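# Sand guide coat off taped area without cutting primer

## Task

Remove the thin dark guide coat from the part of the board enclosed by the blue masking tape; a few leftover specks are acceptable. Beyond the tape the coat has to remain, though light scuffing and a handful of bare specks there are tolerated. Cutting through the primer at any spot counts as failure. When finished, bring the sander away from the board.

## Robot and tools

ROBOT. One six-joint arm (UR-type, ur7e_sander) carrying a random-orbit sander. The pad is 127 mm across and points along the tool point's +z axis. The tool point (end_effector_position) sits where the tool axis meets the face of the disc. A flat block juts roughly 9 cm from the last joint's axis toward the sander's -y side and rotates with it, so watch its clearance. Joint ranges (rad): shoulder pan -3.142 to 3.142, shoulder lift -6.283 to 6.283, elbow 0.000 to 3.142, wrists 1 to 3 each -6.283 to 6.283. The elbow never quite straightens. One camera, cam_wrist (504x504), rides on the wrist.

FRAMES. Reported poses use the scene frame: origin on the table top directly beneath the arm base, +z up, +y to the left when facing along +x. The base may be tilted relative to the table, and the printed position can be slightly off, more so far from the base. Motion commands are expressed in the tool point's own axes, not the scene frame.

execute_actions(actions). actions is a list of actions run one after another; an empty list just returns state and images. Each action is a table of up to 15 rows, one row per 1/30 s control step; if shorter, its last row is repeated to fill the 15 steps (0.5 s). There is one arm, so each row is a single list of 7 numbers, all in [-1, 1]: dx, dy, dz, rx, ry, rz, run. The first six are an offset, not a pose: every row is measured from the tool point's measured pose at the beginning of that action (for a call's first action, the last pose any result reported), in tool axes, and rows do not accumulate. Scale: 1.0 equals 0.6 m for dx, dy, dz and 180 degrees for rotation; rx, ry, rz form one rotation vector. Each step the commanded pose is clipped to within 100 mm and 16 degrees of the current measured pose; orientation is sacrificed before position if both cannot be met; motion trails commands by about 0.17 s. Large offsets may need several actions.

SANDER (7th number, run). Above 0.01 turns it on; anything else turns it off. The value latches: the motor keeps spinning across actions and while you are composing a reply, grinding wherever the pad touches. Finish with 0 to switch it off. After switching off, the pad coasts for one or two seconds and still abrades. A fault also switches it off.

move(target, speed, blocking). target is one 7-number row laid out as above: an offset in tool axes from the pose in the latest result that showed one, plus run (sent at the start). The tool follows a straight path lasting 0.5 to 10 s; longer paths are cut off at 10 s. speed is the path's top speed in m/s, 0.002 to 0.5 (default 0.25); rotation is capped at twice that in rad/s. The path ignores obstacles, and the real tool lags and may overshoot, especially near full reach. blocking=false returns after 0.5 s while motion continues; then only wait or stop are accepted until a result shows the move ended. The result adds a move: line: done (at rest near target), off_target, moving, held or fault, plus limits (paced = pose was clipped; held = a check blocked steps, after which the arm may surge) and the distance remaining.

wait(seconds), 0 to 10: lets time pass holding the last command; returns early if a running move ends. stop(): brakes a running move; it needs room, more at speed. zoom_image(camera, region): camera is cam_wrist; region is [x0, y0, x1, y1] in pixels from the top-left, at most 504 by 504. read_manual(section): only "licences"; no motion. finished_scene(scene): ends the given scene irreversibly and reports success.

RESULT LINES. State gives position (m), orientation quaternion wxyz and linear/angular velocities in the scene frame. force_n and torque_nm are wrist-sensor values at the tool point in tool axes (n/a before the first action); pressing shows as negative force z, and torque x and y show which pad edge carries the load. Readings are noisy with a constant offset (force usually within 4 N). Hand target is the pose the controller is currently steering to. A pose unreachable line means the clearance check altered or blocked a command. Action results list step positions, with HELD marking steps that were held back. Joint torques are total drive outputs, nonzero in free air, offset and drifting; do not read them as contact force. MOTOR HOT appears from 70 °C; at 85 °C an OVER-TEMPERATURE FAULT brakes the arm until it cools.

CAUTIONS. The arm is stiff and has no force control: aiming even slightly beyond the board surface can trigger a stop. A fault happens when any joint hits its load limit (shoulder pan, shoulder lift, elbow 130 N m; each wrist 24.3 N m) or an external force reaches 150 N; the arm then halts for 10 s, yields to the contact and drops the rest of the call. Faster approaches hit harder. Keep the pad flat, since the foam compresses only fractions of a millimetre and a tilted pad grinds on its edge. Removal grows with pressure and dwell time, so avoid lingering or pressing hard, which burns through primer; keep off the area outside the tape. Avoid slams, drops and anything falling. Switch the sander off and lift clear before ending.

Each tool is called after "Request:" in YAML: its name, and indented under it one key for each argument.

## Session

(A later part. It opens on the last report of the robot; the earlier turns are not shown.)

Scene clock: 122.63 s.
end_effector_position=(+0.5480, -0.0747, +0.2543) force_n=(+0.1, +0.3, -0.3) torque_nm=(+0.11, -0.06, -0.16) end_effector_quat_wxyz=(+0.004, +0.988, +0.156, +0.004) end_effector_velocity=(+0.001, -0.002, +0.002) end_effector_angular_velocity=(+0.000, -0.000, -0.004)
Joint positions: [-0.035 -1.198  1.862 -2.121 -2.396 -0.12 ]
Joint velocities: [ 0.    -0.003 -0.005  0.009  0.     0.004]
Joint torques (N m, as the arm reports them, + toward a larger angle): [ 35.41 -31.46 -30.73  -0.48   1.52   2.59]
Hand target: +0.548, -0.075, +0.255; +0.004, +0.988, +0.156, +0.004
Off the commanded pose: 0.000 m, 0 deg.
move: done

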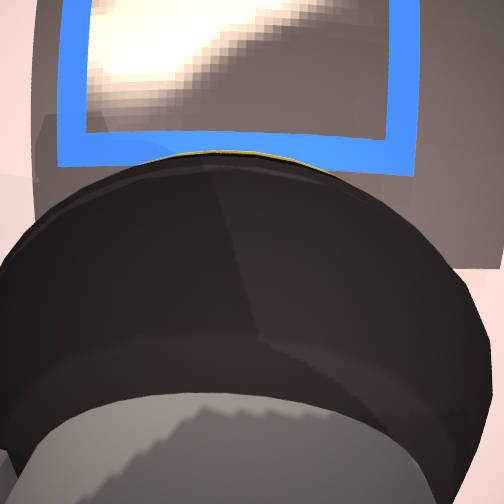

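Request:
move:
  target: [0.1,-0.185,0.3465,0.0017,-0.0019,0,0]
  speed: 0.2

Request:
execute_actions:
  actions:
    - [[0,0,0.002,0,0,0,0]]

Request:
execute_actions:
  actions:
    - [[0,0,0.001,0,0,0,0]]

Request:
execute_actions:
  actions:
    - [[0,0,0.001,0,0,0,0]]

Scene clock: 131.70 s.
end_effector_position=(+0.5729, +0.0476, +0.0458) force_n=(+1.6, -0.6, +1.7) torque_nm=(-0.06, -0.09, -0.21) end_effector_quat_wxyz=(+0.002, +0.988, +0.156, +0.001) end_effector_velocity=(+0.001, +0.001, -0.002) end_effector_angular_velocity=(+0.000, +0.000, +0.002)
Joint positions: [-0.163 -0.702  1.886 -2.769 -2.398 -0.3  ]
Joint velocities: [-0.001  0.007 -0.004 -0.004  0.    -0.003]
Joint torques (N m, as the arm reports them, + toward a larger angle): [ 24.57 -27.48 -20.95  -3.96   1.56  -2.85]
Hand target: +0.573, +0.048, +0.046; +0.002, +0.988, +0.156, +0.001
Off the commanded pose: 0.000 m, 0 deg.
move: done

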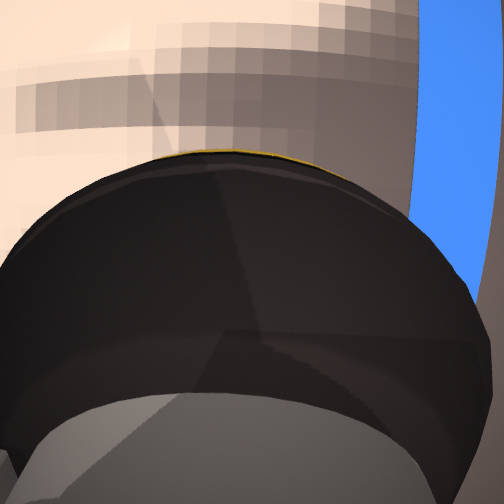

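Scene clock: 132.20 s.
end_effector_position=(+0.5730, +0.0476, +0.0446) force_n=(-1.6, +1.1, -1.0) torque_nm=(+0.18, +0.30, -0.18) end_effector_quat_wxyz=(+0.002, +0.988, +0.156, +0.001) end_effector_velocity=(+0.000, -0.000, -0.000) end_effector_angular_velocity=(-0.000, -0.001, -0.002)
Joint positions: [-0.165 -0.7    1.886 -2.773 -2.398 -0.303]
Joint velocities: [-0.     0.     0.001 -0.003 -0.    -0.   ]
Joint torques (N m, as the arm reports them, + toward a larger angle): [ 23.6  -28.25 -12.23  -4.07   1.49  -2.99]
Hand target: +0.573, +0.048, +0.045; +0.002, +0.988, +0.156, +0.001
Off the commanded pose: 0.000 m, 0 deg.
Step readings (end_effector_position):
0: (+0.5729, +0.0476, +0.0458)
1: (+0.5729, +0.0477, +0.0457)
2: (+0.5729, +0.0477, +0.0455)
4: (+0.5730, +0.0476, +0.0451)
8: (+0.5730, +0.0476, +0.0448)
15: end_effector_position above

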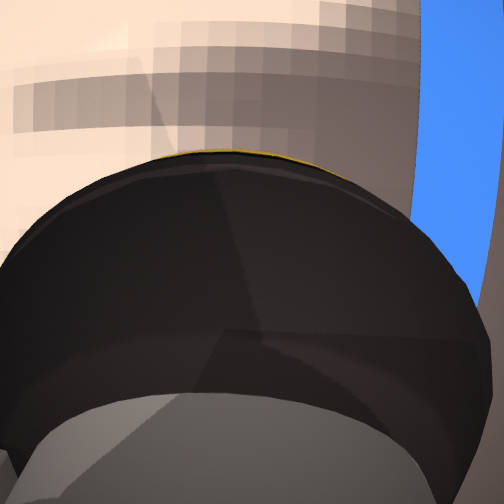

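Scene clock: 132.70 s.
end_effector_position=(+0.5730, +0.0476, +0.0440) force_n=(-1.9, -0.7, +1.5) torque_nm=(-0.08, +0.43, -0.21) end_effector_quat_wxyz=(+0.002, +0.988, +0.156, +0.001) end_effector_velocity=(+0.000, -0.001, -0.000) end_effector_angular_velocity=(-0.000, +0.001, -0.001)
Joint positions: [-0.165 -0.699  1.886 -2.775 -2.398 -0.304]
Joint velocities: [-0.001 -0.    -0.     0.    -0.    -0.   ]
Joint torques (N m, as the arm reports them, + toward a larger angle): [ 24.15 -27.29 -12.39  -3.93   1.43  -2.96]
Hand target: +0.573, +0.048, +0.044; +0.002, +0.988, +0.156, +0.001
Off the commanded pose: 0.000 m, 0 deg.
Step readings (end_effector_position):
0: (+0.5730, +0.0476, +0.0446)
1: (+0.5730, +0.0476, +0.0446)
2: (+0.5730, +0.0476, +0.0445)
4: (+0.5730, +0.0476, +0.0443)
8: (+0.5730, +0.0476, +0.0441)
15: end_effector_position above

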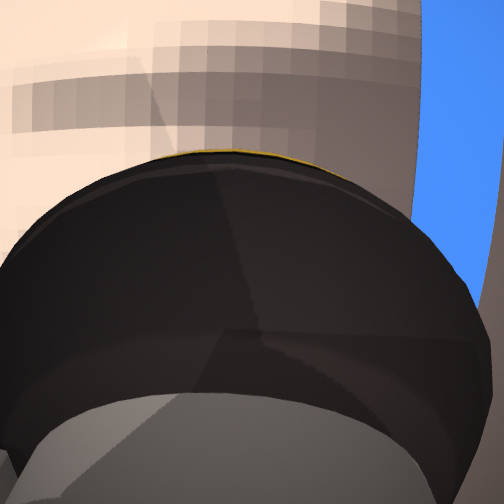

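Scene clock: 133.20 s.
end_effector_position=(+0.5730, +0.0476, +0.0435) force_n=(-3.9, +0.0, -12.7) torque_nm=(+0.38, +0.07, -0.16) end_effector_quat_wxyz=(+0.002, +0.988, +0.156, +0.001) end_effector_velocity=(-0.000, -0.000, -0.001) end_effector_angular_velocity=(+0.000, +0.001, -0.002)
Joint positions: [-0.166 -0.698  1.886 -2.777 -2.398 -0.305]
Joint velocities: [-0.001  0.001  0.    -0.001  0.     0.   ]
Joint torques (N m, as the arm reports them, + toward a larger angle): [ 17.41 -21.04 -11.85  -3.39   1.21  -2.93]
Hand target: +0.573, +0.048, +0.043; +0.002, +0.988, +0.156, +0.001
Off the commanded pose: 0.000 m, 0 deg.
Step readings (end_effector_position):
0: (+0.5730, +0.0476, +0.0440)
1: (+0.5730, +0.0476, +0.0440)
2: (+0.5730, +0.0476, +0.0439)
4: (+0.5730, +0.0476, +0.0437)
8: (+0.5730, +0.0476, +0.0436)
15: end_effector_position above

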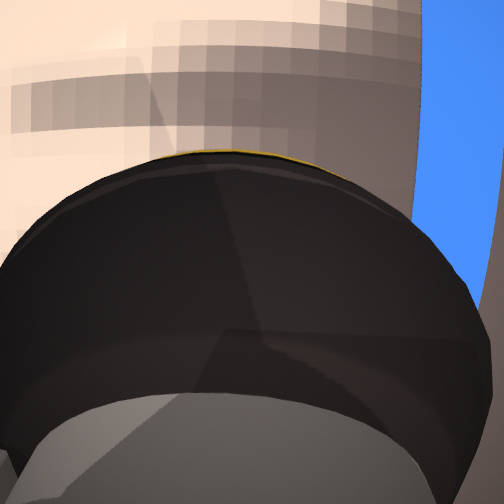

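Request:
execute_actions:
  actions:
    - [[0,0,0.0007,0.001,0,0,0]]
    - [[0,0,0,0,0,0,0]]

Request:
execute_actions:
  actions:
    - [[0,0,0,0,0,0,0]]

Scene clock: 136.40 s.
end_effector_position=(+0.5730, +0.0476, +0.0431) force_n=(-7.2, -2.6, -28.4) torque_nm=(-0.09, +0.28, -0.02) end_effector_quat_wxyz=(+0.000, +0.988, +0.156, +0.001) end_effector_velocity=(-0.001, +0.000, -0.000) end_effector_angular_velocity=(-0.000, +0.001, -0.000)
Joint positions: [-0.167 -0.699  1.886 -2.776 -2.395 -0.306]
Joint velocities: [-0.     0.     0.002 -0.001  0.     0.001]
Joint torques (N m, as the arm reports them, + toward a larger angle): [ 13.15 -29.27  -7.89   0.49   0.96  -2.87]
Hand target: +0.573, +0.048, +0.043; +0.000, +0.988, +0.156, +0.001
Off the commanded pose: 0.000 m, 0 deg.
Step readings (end_effector_position; steps 1 to 15: 1st action; 16 to 30: 2nd action):
0: (+0.5730, +0.0476, +0.0434)
1: (+0.5730, +0.0476, +0.0434)
2: (+0.5730, +0.0476, +0.0433)
4: (+0.5730, +0.0476, +0.0432)
8: (+0.5730, +0.0476, +0.0431)
15: (+0.5730, +0.0476, +0.0431)
16: (+0.5730, +0.0476, +0.0431)
17: (+0.5730, +0.0476, +0.0431)
19: (+0.5730, +0.0476, +0.0431)
23: (+0.5730, +0.0476, +0.0431)
30: end_effector_position above

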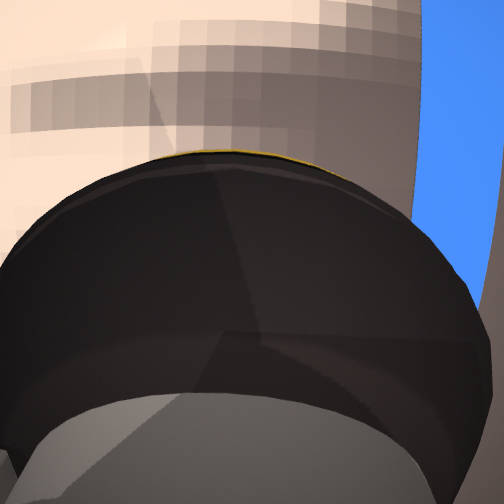

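Scene clock: 136.90 s.
end_effector_position=(+0.5730, +0.0476, +0.0431) force_n=(-9.0, -0.8, -30.0) torque_nm=(+0.23, +0.34, -0.27) end_effector_quat_wxyz=(+0.000, +0.988, +0.156, +0.001) end_effector_velocity=(+0.000, -0.001, -0.000) end_effector_angular_velocity=(-0.000, +0.000, -0.000)
Joint positions: [-0.167 -0.699  1.886 -2.776 -2.395 -0.306]
Joint velocities: [-0.001 -0.    -0.001  0.001 -0.    -0.001]
Joint torques (N m, as the arm reports them, + toward a larger angle): [ 13.29 -29.09  -7.88   0.73   0.87  -2.96]
Hand target: +0.573, +0.048, +0.043; +0.000, +0.988, +0.156, +0.001
Off the commanded pose: 0.000 m, 0 deg.
Step readings (end_effector_position):
0: (+0.5730, +0.0476, +0.0431)
1: (+0.5730, +0.0476, +0.0431)
2: (+0.5730, +0.0476, +0.0431)
4: (+0.5730, +0.0476, +0.0431)
8: (+0.5730, +0.0476, +0.0431)
15: end_effector_position above

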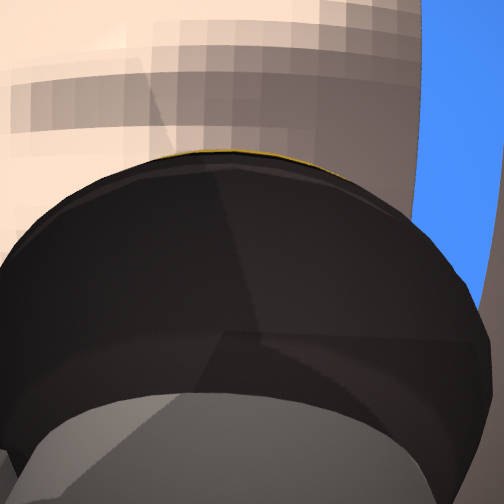

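Balanced now.

Request:
move:
  target: [0,-0.13,0,0,0,0,1]
  speed: 0.04

Request:
move:
  target: [0,0.13,0.0002,0,0,0,1]
  speed: 0.04

Request:
move:
  target: [-0.235,0,0.0006,0,0,0,1]
  speed: 0.02

Request:
move:
  target: [0.12,0.17,-0.4,0,0,0,0]
  speed: 0.2

Scene clock: 142.37 s.
end_effector_position=(+0.5491, +0.1216, +0.0429) force_n=(-3.4, +4.2, -35.5) torque_nm=(+0.92, -0.09, -0.30) end_effector_quat_wxyz=(+0.000, +0.988, +0.156, +0.001) end_effector_velocity=(-0.002, +0.003, +0.000) end_effector_angular_velocity=(-0.000, +0.002, +0.006)
Joint positions: [-0.077 -0.599  1.876 -2.768 -2.392 -0.173]
Joint velocities: [0.004 0.003 0.001 0.004 0.    0.003]
Joint torques (N m, as the arm reports them, + toward a larger angle): [ 28.94 -15.95 -15.75   1.62   0.88   2.88]
Hand target: +0.549, +0.122, +0.043; +0.000, +0.988, +0.156, +0.000
Off the commanded pose: 0.000 m, 0 deg.
move: done

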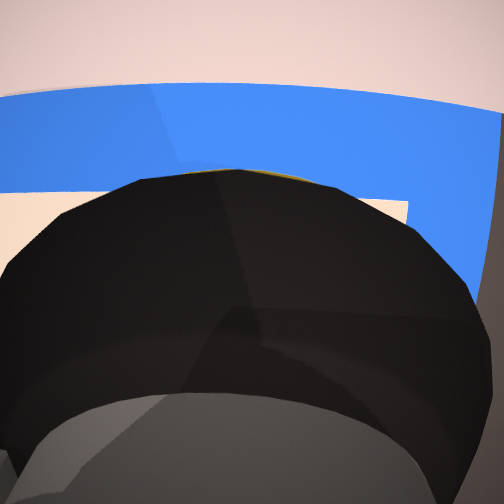

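Scene clock: 144.70 s.
end_effector_position=(+0.5729, +0.0476, +0.0429) force_n=(+3.4, -3.6, -30.7) torque_nm=(-0.65, +0.22, -0.17) end_effector_quat_wxyz=(+0.000, +0.988, +0.156, +0.001) end_effector_velocity=(+0.001, -0.002, -0.000) end_effector_angular_velocity=(-0.000, +0.001, -0.000)
Joint positions: [-0.167 -0.698  1.886 -2.777 -2.395 -0.306]
Joint velocities: [-0.003 -0.002 -0.001  0.001 -0.    -0.003]
Joint torques (N m, as the arm reports them, + toward a larger angle): [ 10.93 -26.37 -16.38   1.22   1.11  -2.87]
Hand target: +0.573, +0.047, +0.043; +0.000, +0.988, +0.156, +0.001
Off the commanded pose: 0.000 m, 0 deg.
move: done

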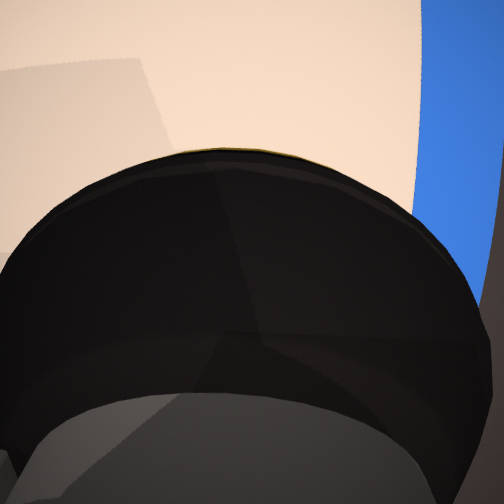

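Scene clock: 152.03 s.
end_effector_position=(+0.4391, +0.0045, +0.0425) force_n=(+4.1, -4.1, -37.3) torque_nm=(-0.73, +0.35, -0.28) end_effector_quat_wxyz=(+0.000, +0.988, +0.156, +0.001) end_effector_velocity=(-0.002, -0.001, -0.000) end_effector_angular_velocity=(-0.000, -0.001, -0.003)
Joint positions: [-0.234 -0.851  2.295 -3.104 -2.391 -0.404]
Joint velocities: [-0.002 -0.002  0.007 -0.009  0.    -0.002]
Joint torques (N m, as the arm reports them, + toward a larger angle): [  3.06 -20.26  15.9   -1.54   0.69  -2.79]
Hand target: +0.439, +0.004, +0.042; +0.000, +0.988, +0.156, +0.001
Off the commanded pose: 0.000 m, 0 deg.
move: done

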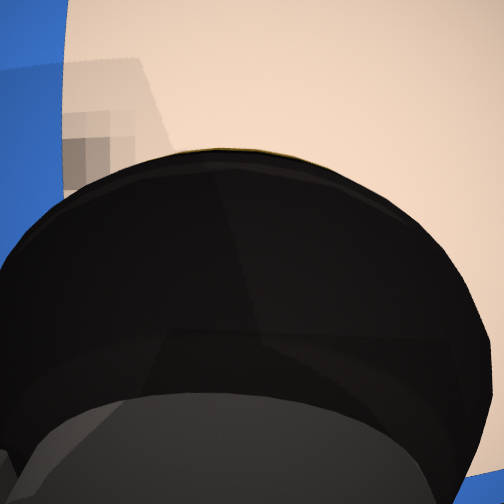

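Scene clock: 153.97 s.
end_effector_position=(+0.5384, -0.0701, +0.2826) force_n=(-0.4, -0.7, +3.7) torque_nm=(-0.05, +0.08, +0.06) end_effector_quat_wxyz=(+0.000, +0.988, +0.156, +0.001) end_effector_velocity=(+0.001, -0.001, +0.002) end_effector_angular_velocity=(-0.001, +0.005, -0.000)
Joint positions: [ 0.007 -1.226  1.833 -2.01  -2.382 -0.052]
Joint velocities: [ 0.002  0.002 -0.012  0.019  0.001  0.008]
Joint torques (N m, as the arm reports them, + toward a larger angle): [ 34.12 -17.18 -29.75  -0.54   1.45   2.89]
Hand target: +0.539, -0.070, +0.283; +0.000, +0.988, +0.156, +0.000
Off the commanded pose: 0.000 m, 0 deg.
move: done

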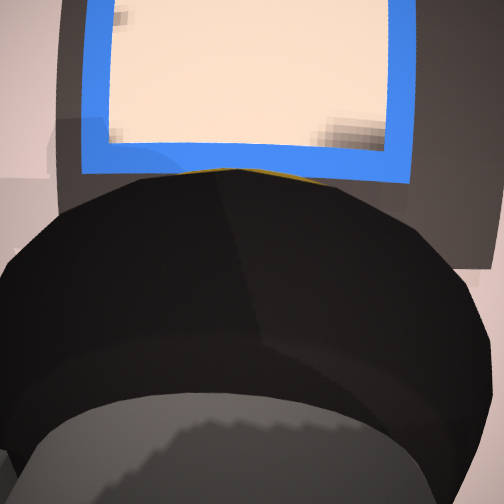

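Request:
move:
  target: [0.113,-0.165,0.397,0.001,-0.0007,0,0]
  speed: 0.2

Request:
execute_actions:
  actions:
    - [[0,0,0.0013,0,0,0,0]]

Request:
execute_actions:
  actions:
    - [[0,0,0.0008,0,0,0,0]]

Scene clock: 159.03 s.
end_effector_position=(+0.5729, +0.0445, +0.0444) force_n=(+0.5, +0.8, +0.5) torque_nm=(+0.16, -0.06, -0.05) end_effector_quat_wxyz=(-0.001, +0.988, +0.156, -0.001) end_effector_velocity=(+0.001, +0.001, -0.002) end_effector_angular_velocity=(+0.000, -0.002, -0.000)
Joint positions: [-0.17  -0.707  1.888 -2.769 -2.392 -0.307]
Joint velocities: [-0.001  0.007 -0.003 -0.009  0.    -0.004]
Joint torques (N m, as the arm reports them, + toward a larger angle): [ 23.31 -26.43 -21.07  -4.11   1.52  -3.09]
Hand target: +0.573, +0.045, +0.044; -0.001, +0.988, +0.156, -0.001
Off the commanded pose: 0.000 m, 0 deg.
move: done

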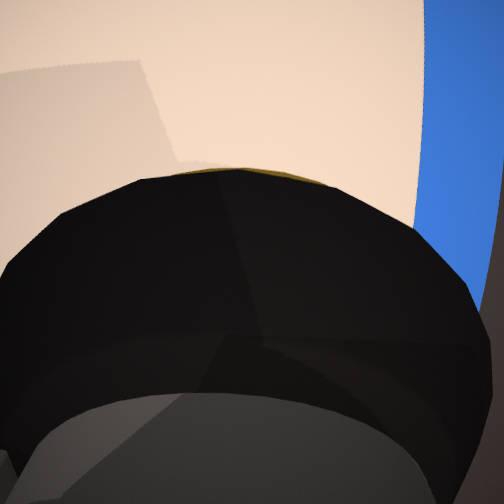

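Scene clock: 159.53 s.
end_effector_position=(+0.5729, +0.0445, +0.0436) force_n=(-1.1, -1.4, -4.0) torque_nm=(-0.06, +0.14, -0.12) end_effector_quat_wxyz=(-0.001, +0.988, +0.156, -0.001) end_effector_velocity=(+0.001, -0.001, -0.000) end_effector_angular_velocity=(+0.000, -0.001, -0.003)
Joint positions: [-0.171 -0.706  1.888 -2.771 -2.392 -0.308]
Joint velocities: [-0.001 -0.    -0.001 -0.001  0.    -0.   ]
Joint torques (N m, as the arm reports them, + toward a larger angle): [ 19.66 -23.78 -12.79  -3.75   1.36  -2.89]
Hand target: +0.573, +0.044, +0.044; -0.001, +0.988, +0.156, -0.001
Off the commanded pose: 0.000 m, 0 deg.
Step readings (end_effector_position):
0: (+0.5729, +0.0445, +0.0444)
1: (+0.5729, +0.0445, +0.0443)
2: (+0.5729, +0.0445, +0.0442)
4: (+0.5729, +0.0445, +0.0439)
8: (+0.5729, +0.0445, +0.0437)
15: end_effector_position above

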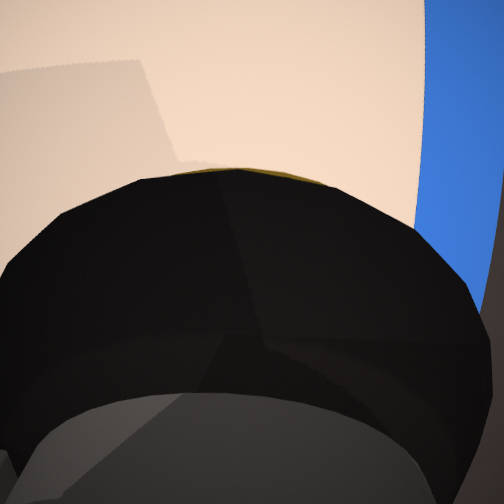

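Scene clock: 160.03 s.
end_effector_position=(+0.5729, +0.0445, +0.0432) force_n=(-4.9, -1.4, -21.4) torque_nm=(+0.03, +0.34, -0.22) end_effector_quat_wxyz=(-0.001, +0.988, +0.156, -0.001) end_effector_velocity=(-0.001, +0.001, -0.000) end_effector_angular_velocity=(-0.000, +0.001, +0.003)
Joint positions: [-0.172 -0.705  1.888 -2.773 -2.392 -0.309]
Joint velocities: [ 0.001  0.     0.002 -0.    -0.    -0.001]
Joint torques (N m, as the arm reports them, + toward a larger angle): [ 13.94 -18.6  -12.61  -3.12   1.53  -3.13]
Hand target: +0.573, +0.044, +0.043; -0.001, +0.988, +0.156, -0.001
Off the commanded pose: 0.000 m, 0 deg.
Step readings (end_effector_position):
0: (+0.5729, +0.0445, +0.0436)
1: (+0.5729, +0.0445, +0.0436)
2: (+0.5729, +0.0445, +0.0436)
4: (+0.5729, +0.0445, +0.0434)
8: (+0.5730, +0.0445, +0.0433)
15: end_effector_position above

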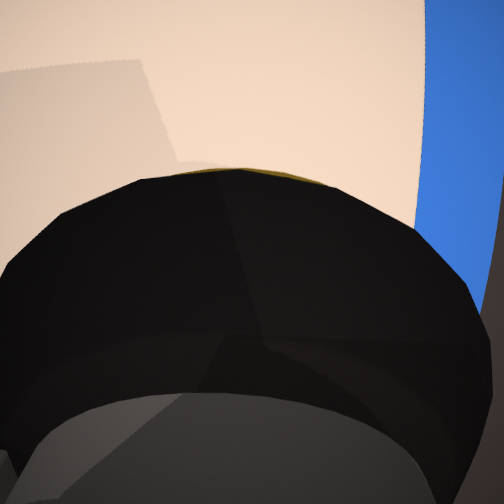

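Dwell, then sweep diagonally to the speck.

Request:
execute_actions:
  actions:
    - [[0,0,0.0004,0,0,0,1]]
    - [[0,0,0,0,0,0,1]]
    - [[0,0,0,0,0,0,1]]
    - [[0,0,0,0,0,0,1]]
    - [[0,0,0,0,0,0,1]]
    - [[0,0,0,0,0,0,1]]

Request:
move:
  target: [-0.232,-0.07,0.0006,0,0.0014,0,1]
  speed: 0.08

Request:
execute_actions:
  actions:
    - [[0,0,0,0,0,0,1]]
    - [[0,0,0,0,0,0,1]]

Request:
move:
  target: [0.12,0.235,-0.4,0,0,0,0]
  speed: 0.2

Scene clock: 166.77 s.
end_effector_position=(+0.5730, +0.0445, +0.0430) force_n=(+2.5, +1.1, -26.9) torque_nm=(-0.22, +0.51, -0.37) end_effector_quat_wxyz=(-0.001, +0.988, +0.156, -0.000) end_effector_velocity=(+0.001, -0.000, +0.001) end_effector_angular_velocity=(+0.000, -0.003, -0.002)
Joint positions: [-0.172 -0.704  1.888 -2.773 -2.392 -0.31 ]
Joint velocities: [ 0.001 -0.    -0.002 -0.001  0.     0.001]
Joint torques (N m, as the arm reports them, + toward a larger angle): [ 11.85 -15.36  -7.67  -1.41  -0.23  -2.45]
Hand target: +0.573, +0.044, +0.043; -0.001, +0.988, +0.156, -0.000
Off the commanded pose: 0.000 m, 0 deg.
Step readings (end_effector_position; steps 1 to 15: 1st action; 16 to 30: 2nd action; 31 to 45: 3rd action; 46 to 60: 4th action; 61 to 75: 5th action; 76 to 90: 6th action):
0: (+0.5729, +0.0445, +0.0432)
1: (+0.5729, +0.0445, +0.0432)
2: (+0.5729, +0.0445, +0.0431)
4: (+0.5730, +0.0445, +0.0431)
8: (+0.5730, +0.0445, +0.0430)
15: (+0.5730, +0.0445, +0.0430)
16: (+0.5730, +0.0445, +0.0430)
17: (+0.5730, +0.0445, +0.0430)
19: (+0.5730, +0.0445, +0.0430)
23: (+0.5730, +0.0445, +0.0430)
30: (+0.5730, +0.0445, +0.0430)
31: (+0.5730, +0.0445, +0.0430)
32: (+0.5730, +0.0445, +0.0430)
34: (+0.5730, +0.0445, +0.0430)
38: (+0.5730, +0.0445, +0.0430)
45: (+0.5730, +0.0445, +0.0430)
46: (+0.5730, +0.0445, +0.0430)
47: (+0.5730, +0.0445, +0.0430)
49: (+0.5730, +0.0445, +0.0430)
53: (+0.5730, +0.0445, +0.0430)
60: (+0.5730, +0.0445, +0.0430)
61: (+0.5730, +0.0445, +0.0430)
62: (+0.5730, +0.0445, +0.0430)
64: (+0.5730, +0.0445, +0.0430)
68: (+0.5730, +0.0445, +0.0430)
75: (+0.5730, +0.0445, +0.0430)
76: (+0.5730, +0.0445, +0.0430)
77: (+0.5730, +0.0445, +0.0430)
79: (+0.5730, +0.0445, +0.0430)
83: (+0.5730, +0.0445, +0.0430)
90: end_effector_position above

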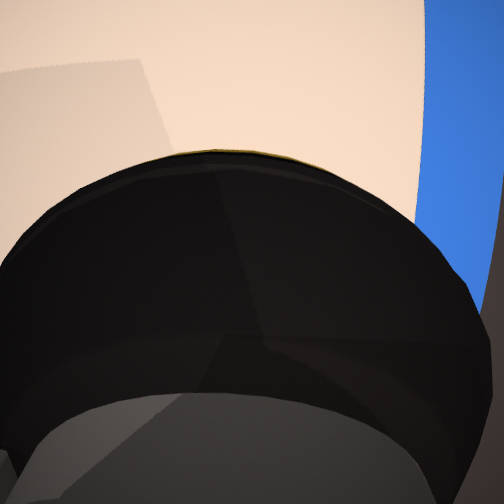

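Scene clock: 169.07 s.
end_effector_position=(+0.4279, +0.0418, +0.0428) force_n=(+7.7, -2.8, -23.2) torque_nm=(-0.72, -0.32, -0.23) end_effector_quat_wxyz=(-0.001, +0.988, +0.156, +0.002) end_effector_velocity=(-0.003, -0.000, -0.000) end_effector_angular_velocity=(+0.000, -0.000, -0.002)
Joint positions: [-0.177 -0.788  2.293 -3.107 -2.391 -0.321]
Joint velocities: [-0.001  0.     0.008 -0.01   0.     0.001]
Joint torques (N m, as the arm reports them, + toward a larger angle): [  7.22 -23.89  14.84  -1.95   1.13  -2.66]
Hand target: +0.428, +0.042, +0.043; -0.001, +0.988, +0.156, +0.002
Off the commanded pose: 0.000 m, 0 deg.
move: done

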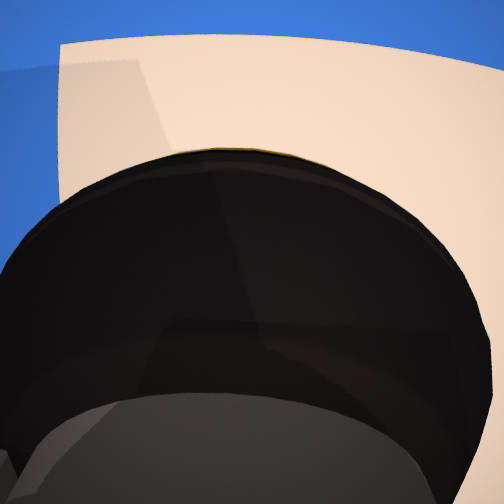

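Scene clock: 170.07 s.
end_effector_position=(+0.4278, +0.0419, +0.0428) force_n=(-2.9, +3.7, -29.5) torque_nm=(+0.62, +0.13, -0.28) end_effector_quat_wxyz=(-0.001, +0.988, +0.156, +0.002) end_effector_velocity=(-0.000, +0.000, +0.000) end_effector_angular_velocity=(+0.000, -0.000, +0.002)
Joint positions: [-0.177 -0.788  2.293 -3.107 -2.391 -0.321]
Joint velocities: [ 0.001 -0.     0.     0.001  0.    -0.001]
Joint torques (N m, as the arm reports them, + toward a larger angle): [  7.58 -23.74  -2.76   0.15   0.7   -1.63]
Hand target: +0.428, +0.042, +0.043; -0.001, +0.988, +0.156, +0.002
Off the commanded pose: 0.000 m, 0 deg.
Step readings (end_effector_position; steps 1 to 15: 1st action; 16 to 30: 2nd action):
0: (+0.4279, +0.0418, +0.0428)
1: (+0.4278, +0.0418, +0.0428)
2: (+0.4278, +0.0418, +0.0428)
4: (+0.4278, +0.0418, +0.0428)
8: (+0.4278, +0.0418, +0.0428)
15: (+0.4278, +0.0419, +0.0428)
16: (+0.4278, +0.0419, +0.0428)
17: (+0.4278, +0.0419, +0.0428)
19: (+0.4278, +0.0419, +0.0428)
23: (+0.4278, +0.0419, +0.0428)
30: end_effector_position above

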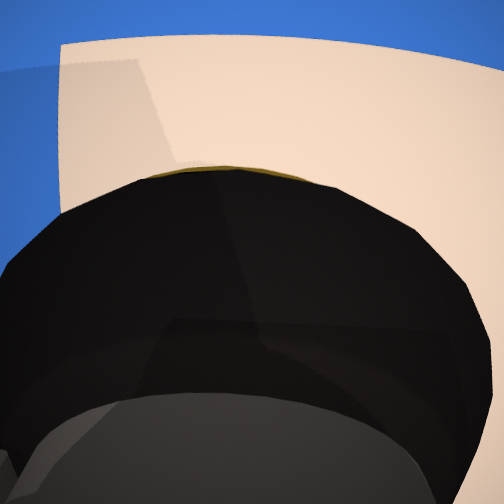

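Scene clock: 172.10 s.
end_effector_position=(+0.5387, -0.0708, +0.2827) force_n=(+2.4, -0.3, +0.3) torque_nm=(+0.12, -0.23, -0.22) end_effector_quat_wxyz=(-0.001, +0.988, +0.156, +0.002) end_effector_velocity=(+0.001, -0.000, +0.003) end_effector_angular_velocity=(-0.001, +0.004, +0.000)
Joint positions: [ 0.005 -1.228  1.834 -2.014 -2.379 -0.057]
Joint velocities: [ 0.002  0.002 -0.011  0.018  0.     0.008]
Joint torques (N m, as the arm reports them, + toward a larger angle): [ 33.79 -16.98 -31.33  -0.42   1.45   2.75]
Hand target: +0.539, -0.071, +0.283; -0.001, +0.988, +0.156, +0.001
Off the commanded pose: 0.000 m, 0 deg.
move: done

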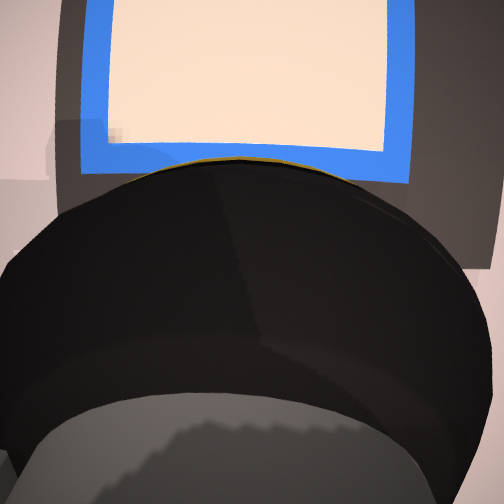

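Request:
finished_scene:
  scene: 1

The scene is finished: the task was done.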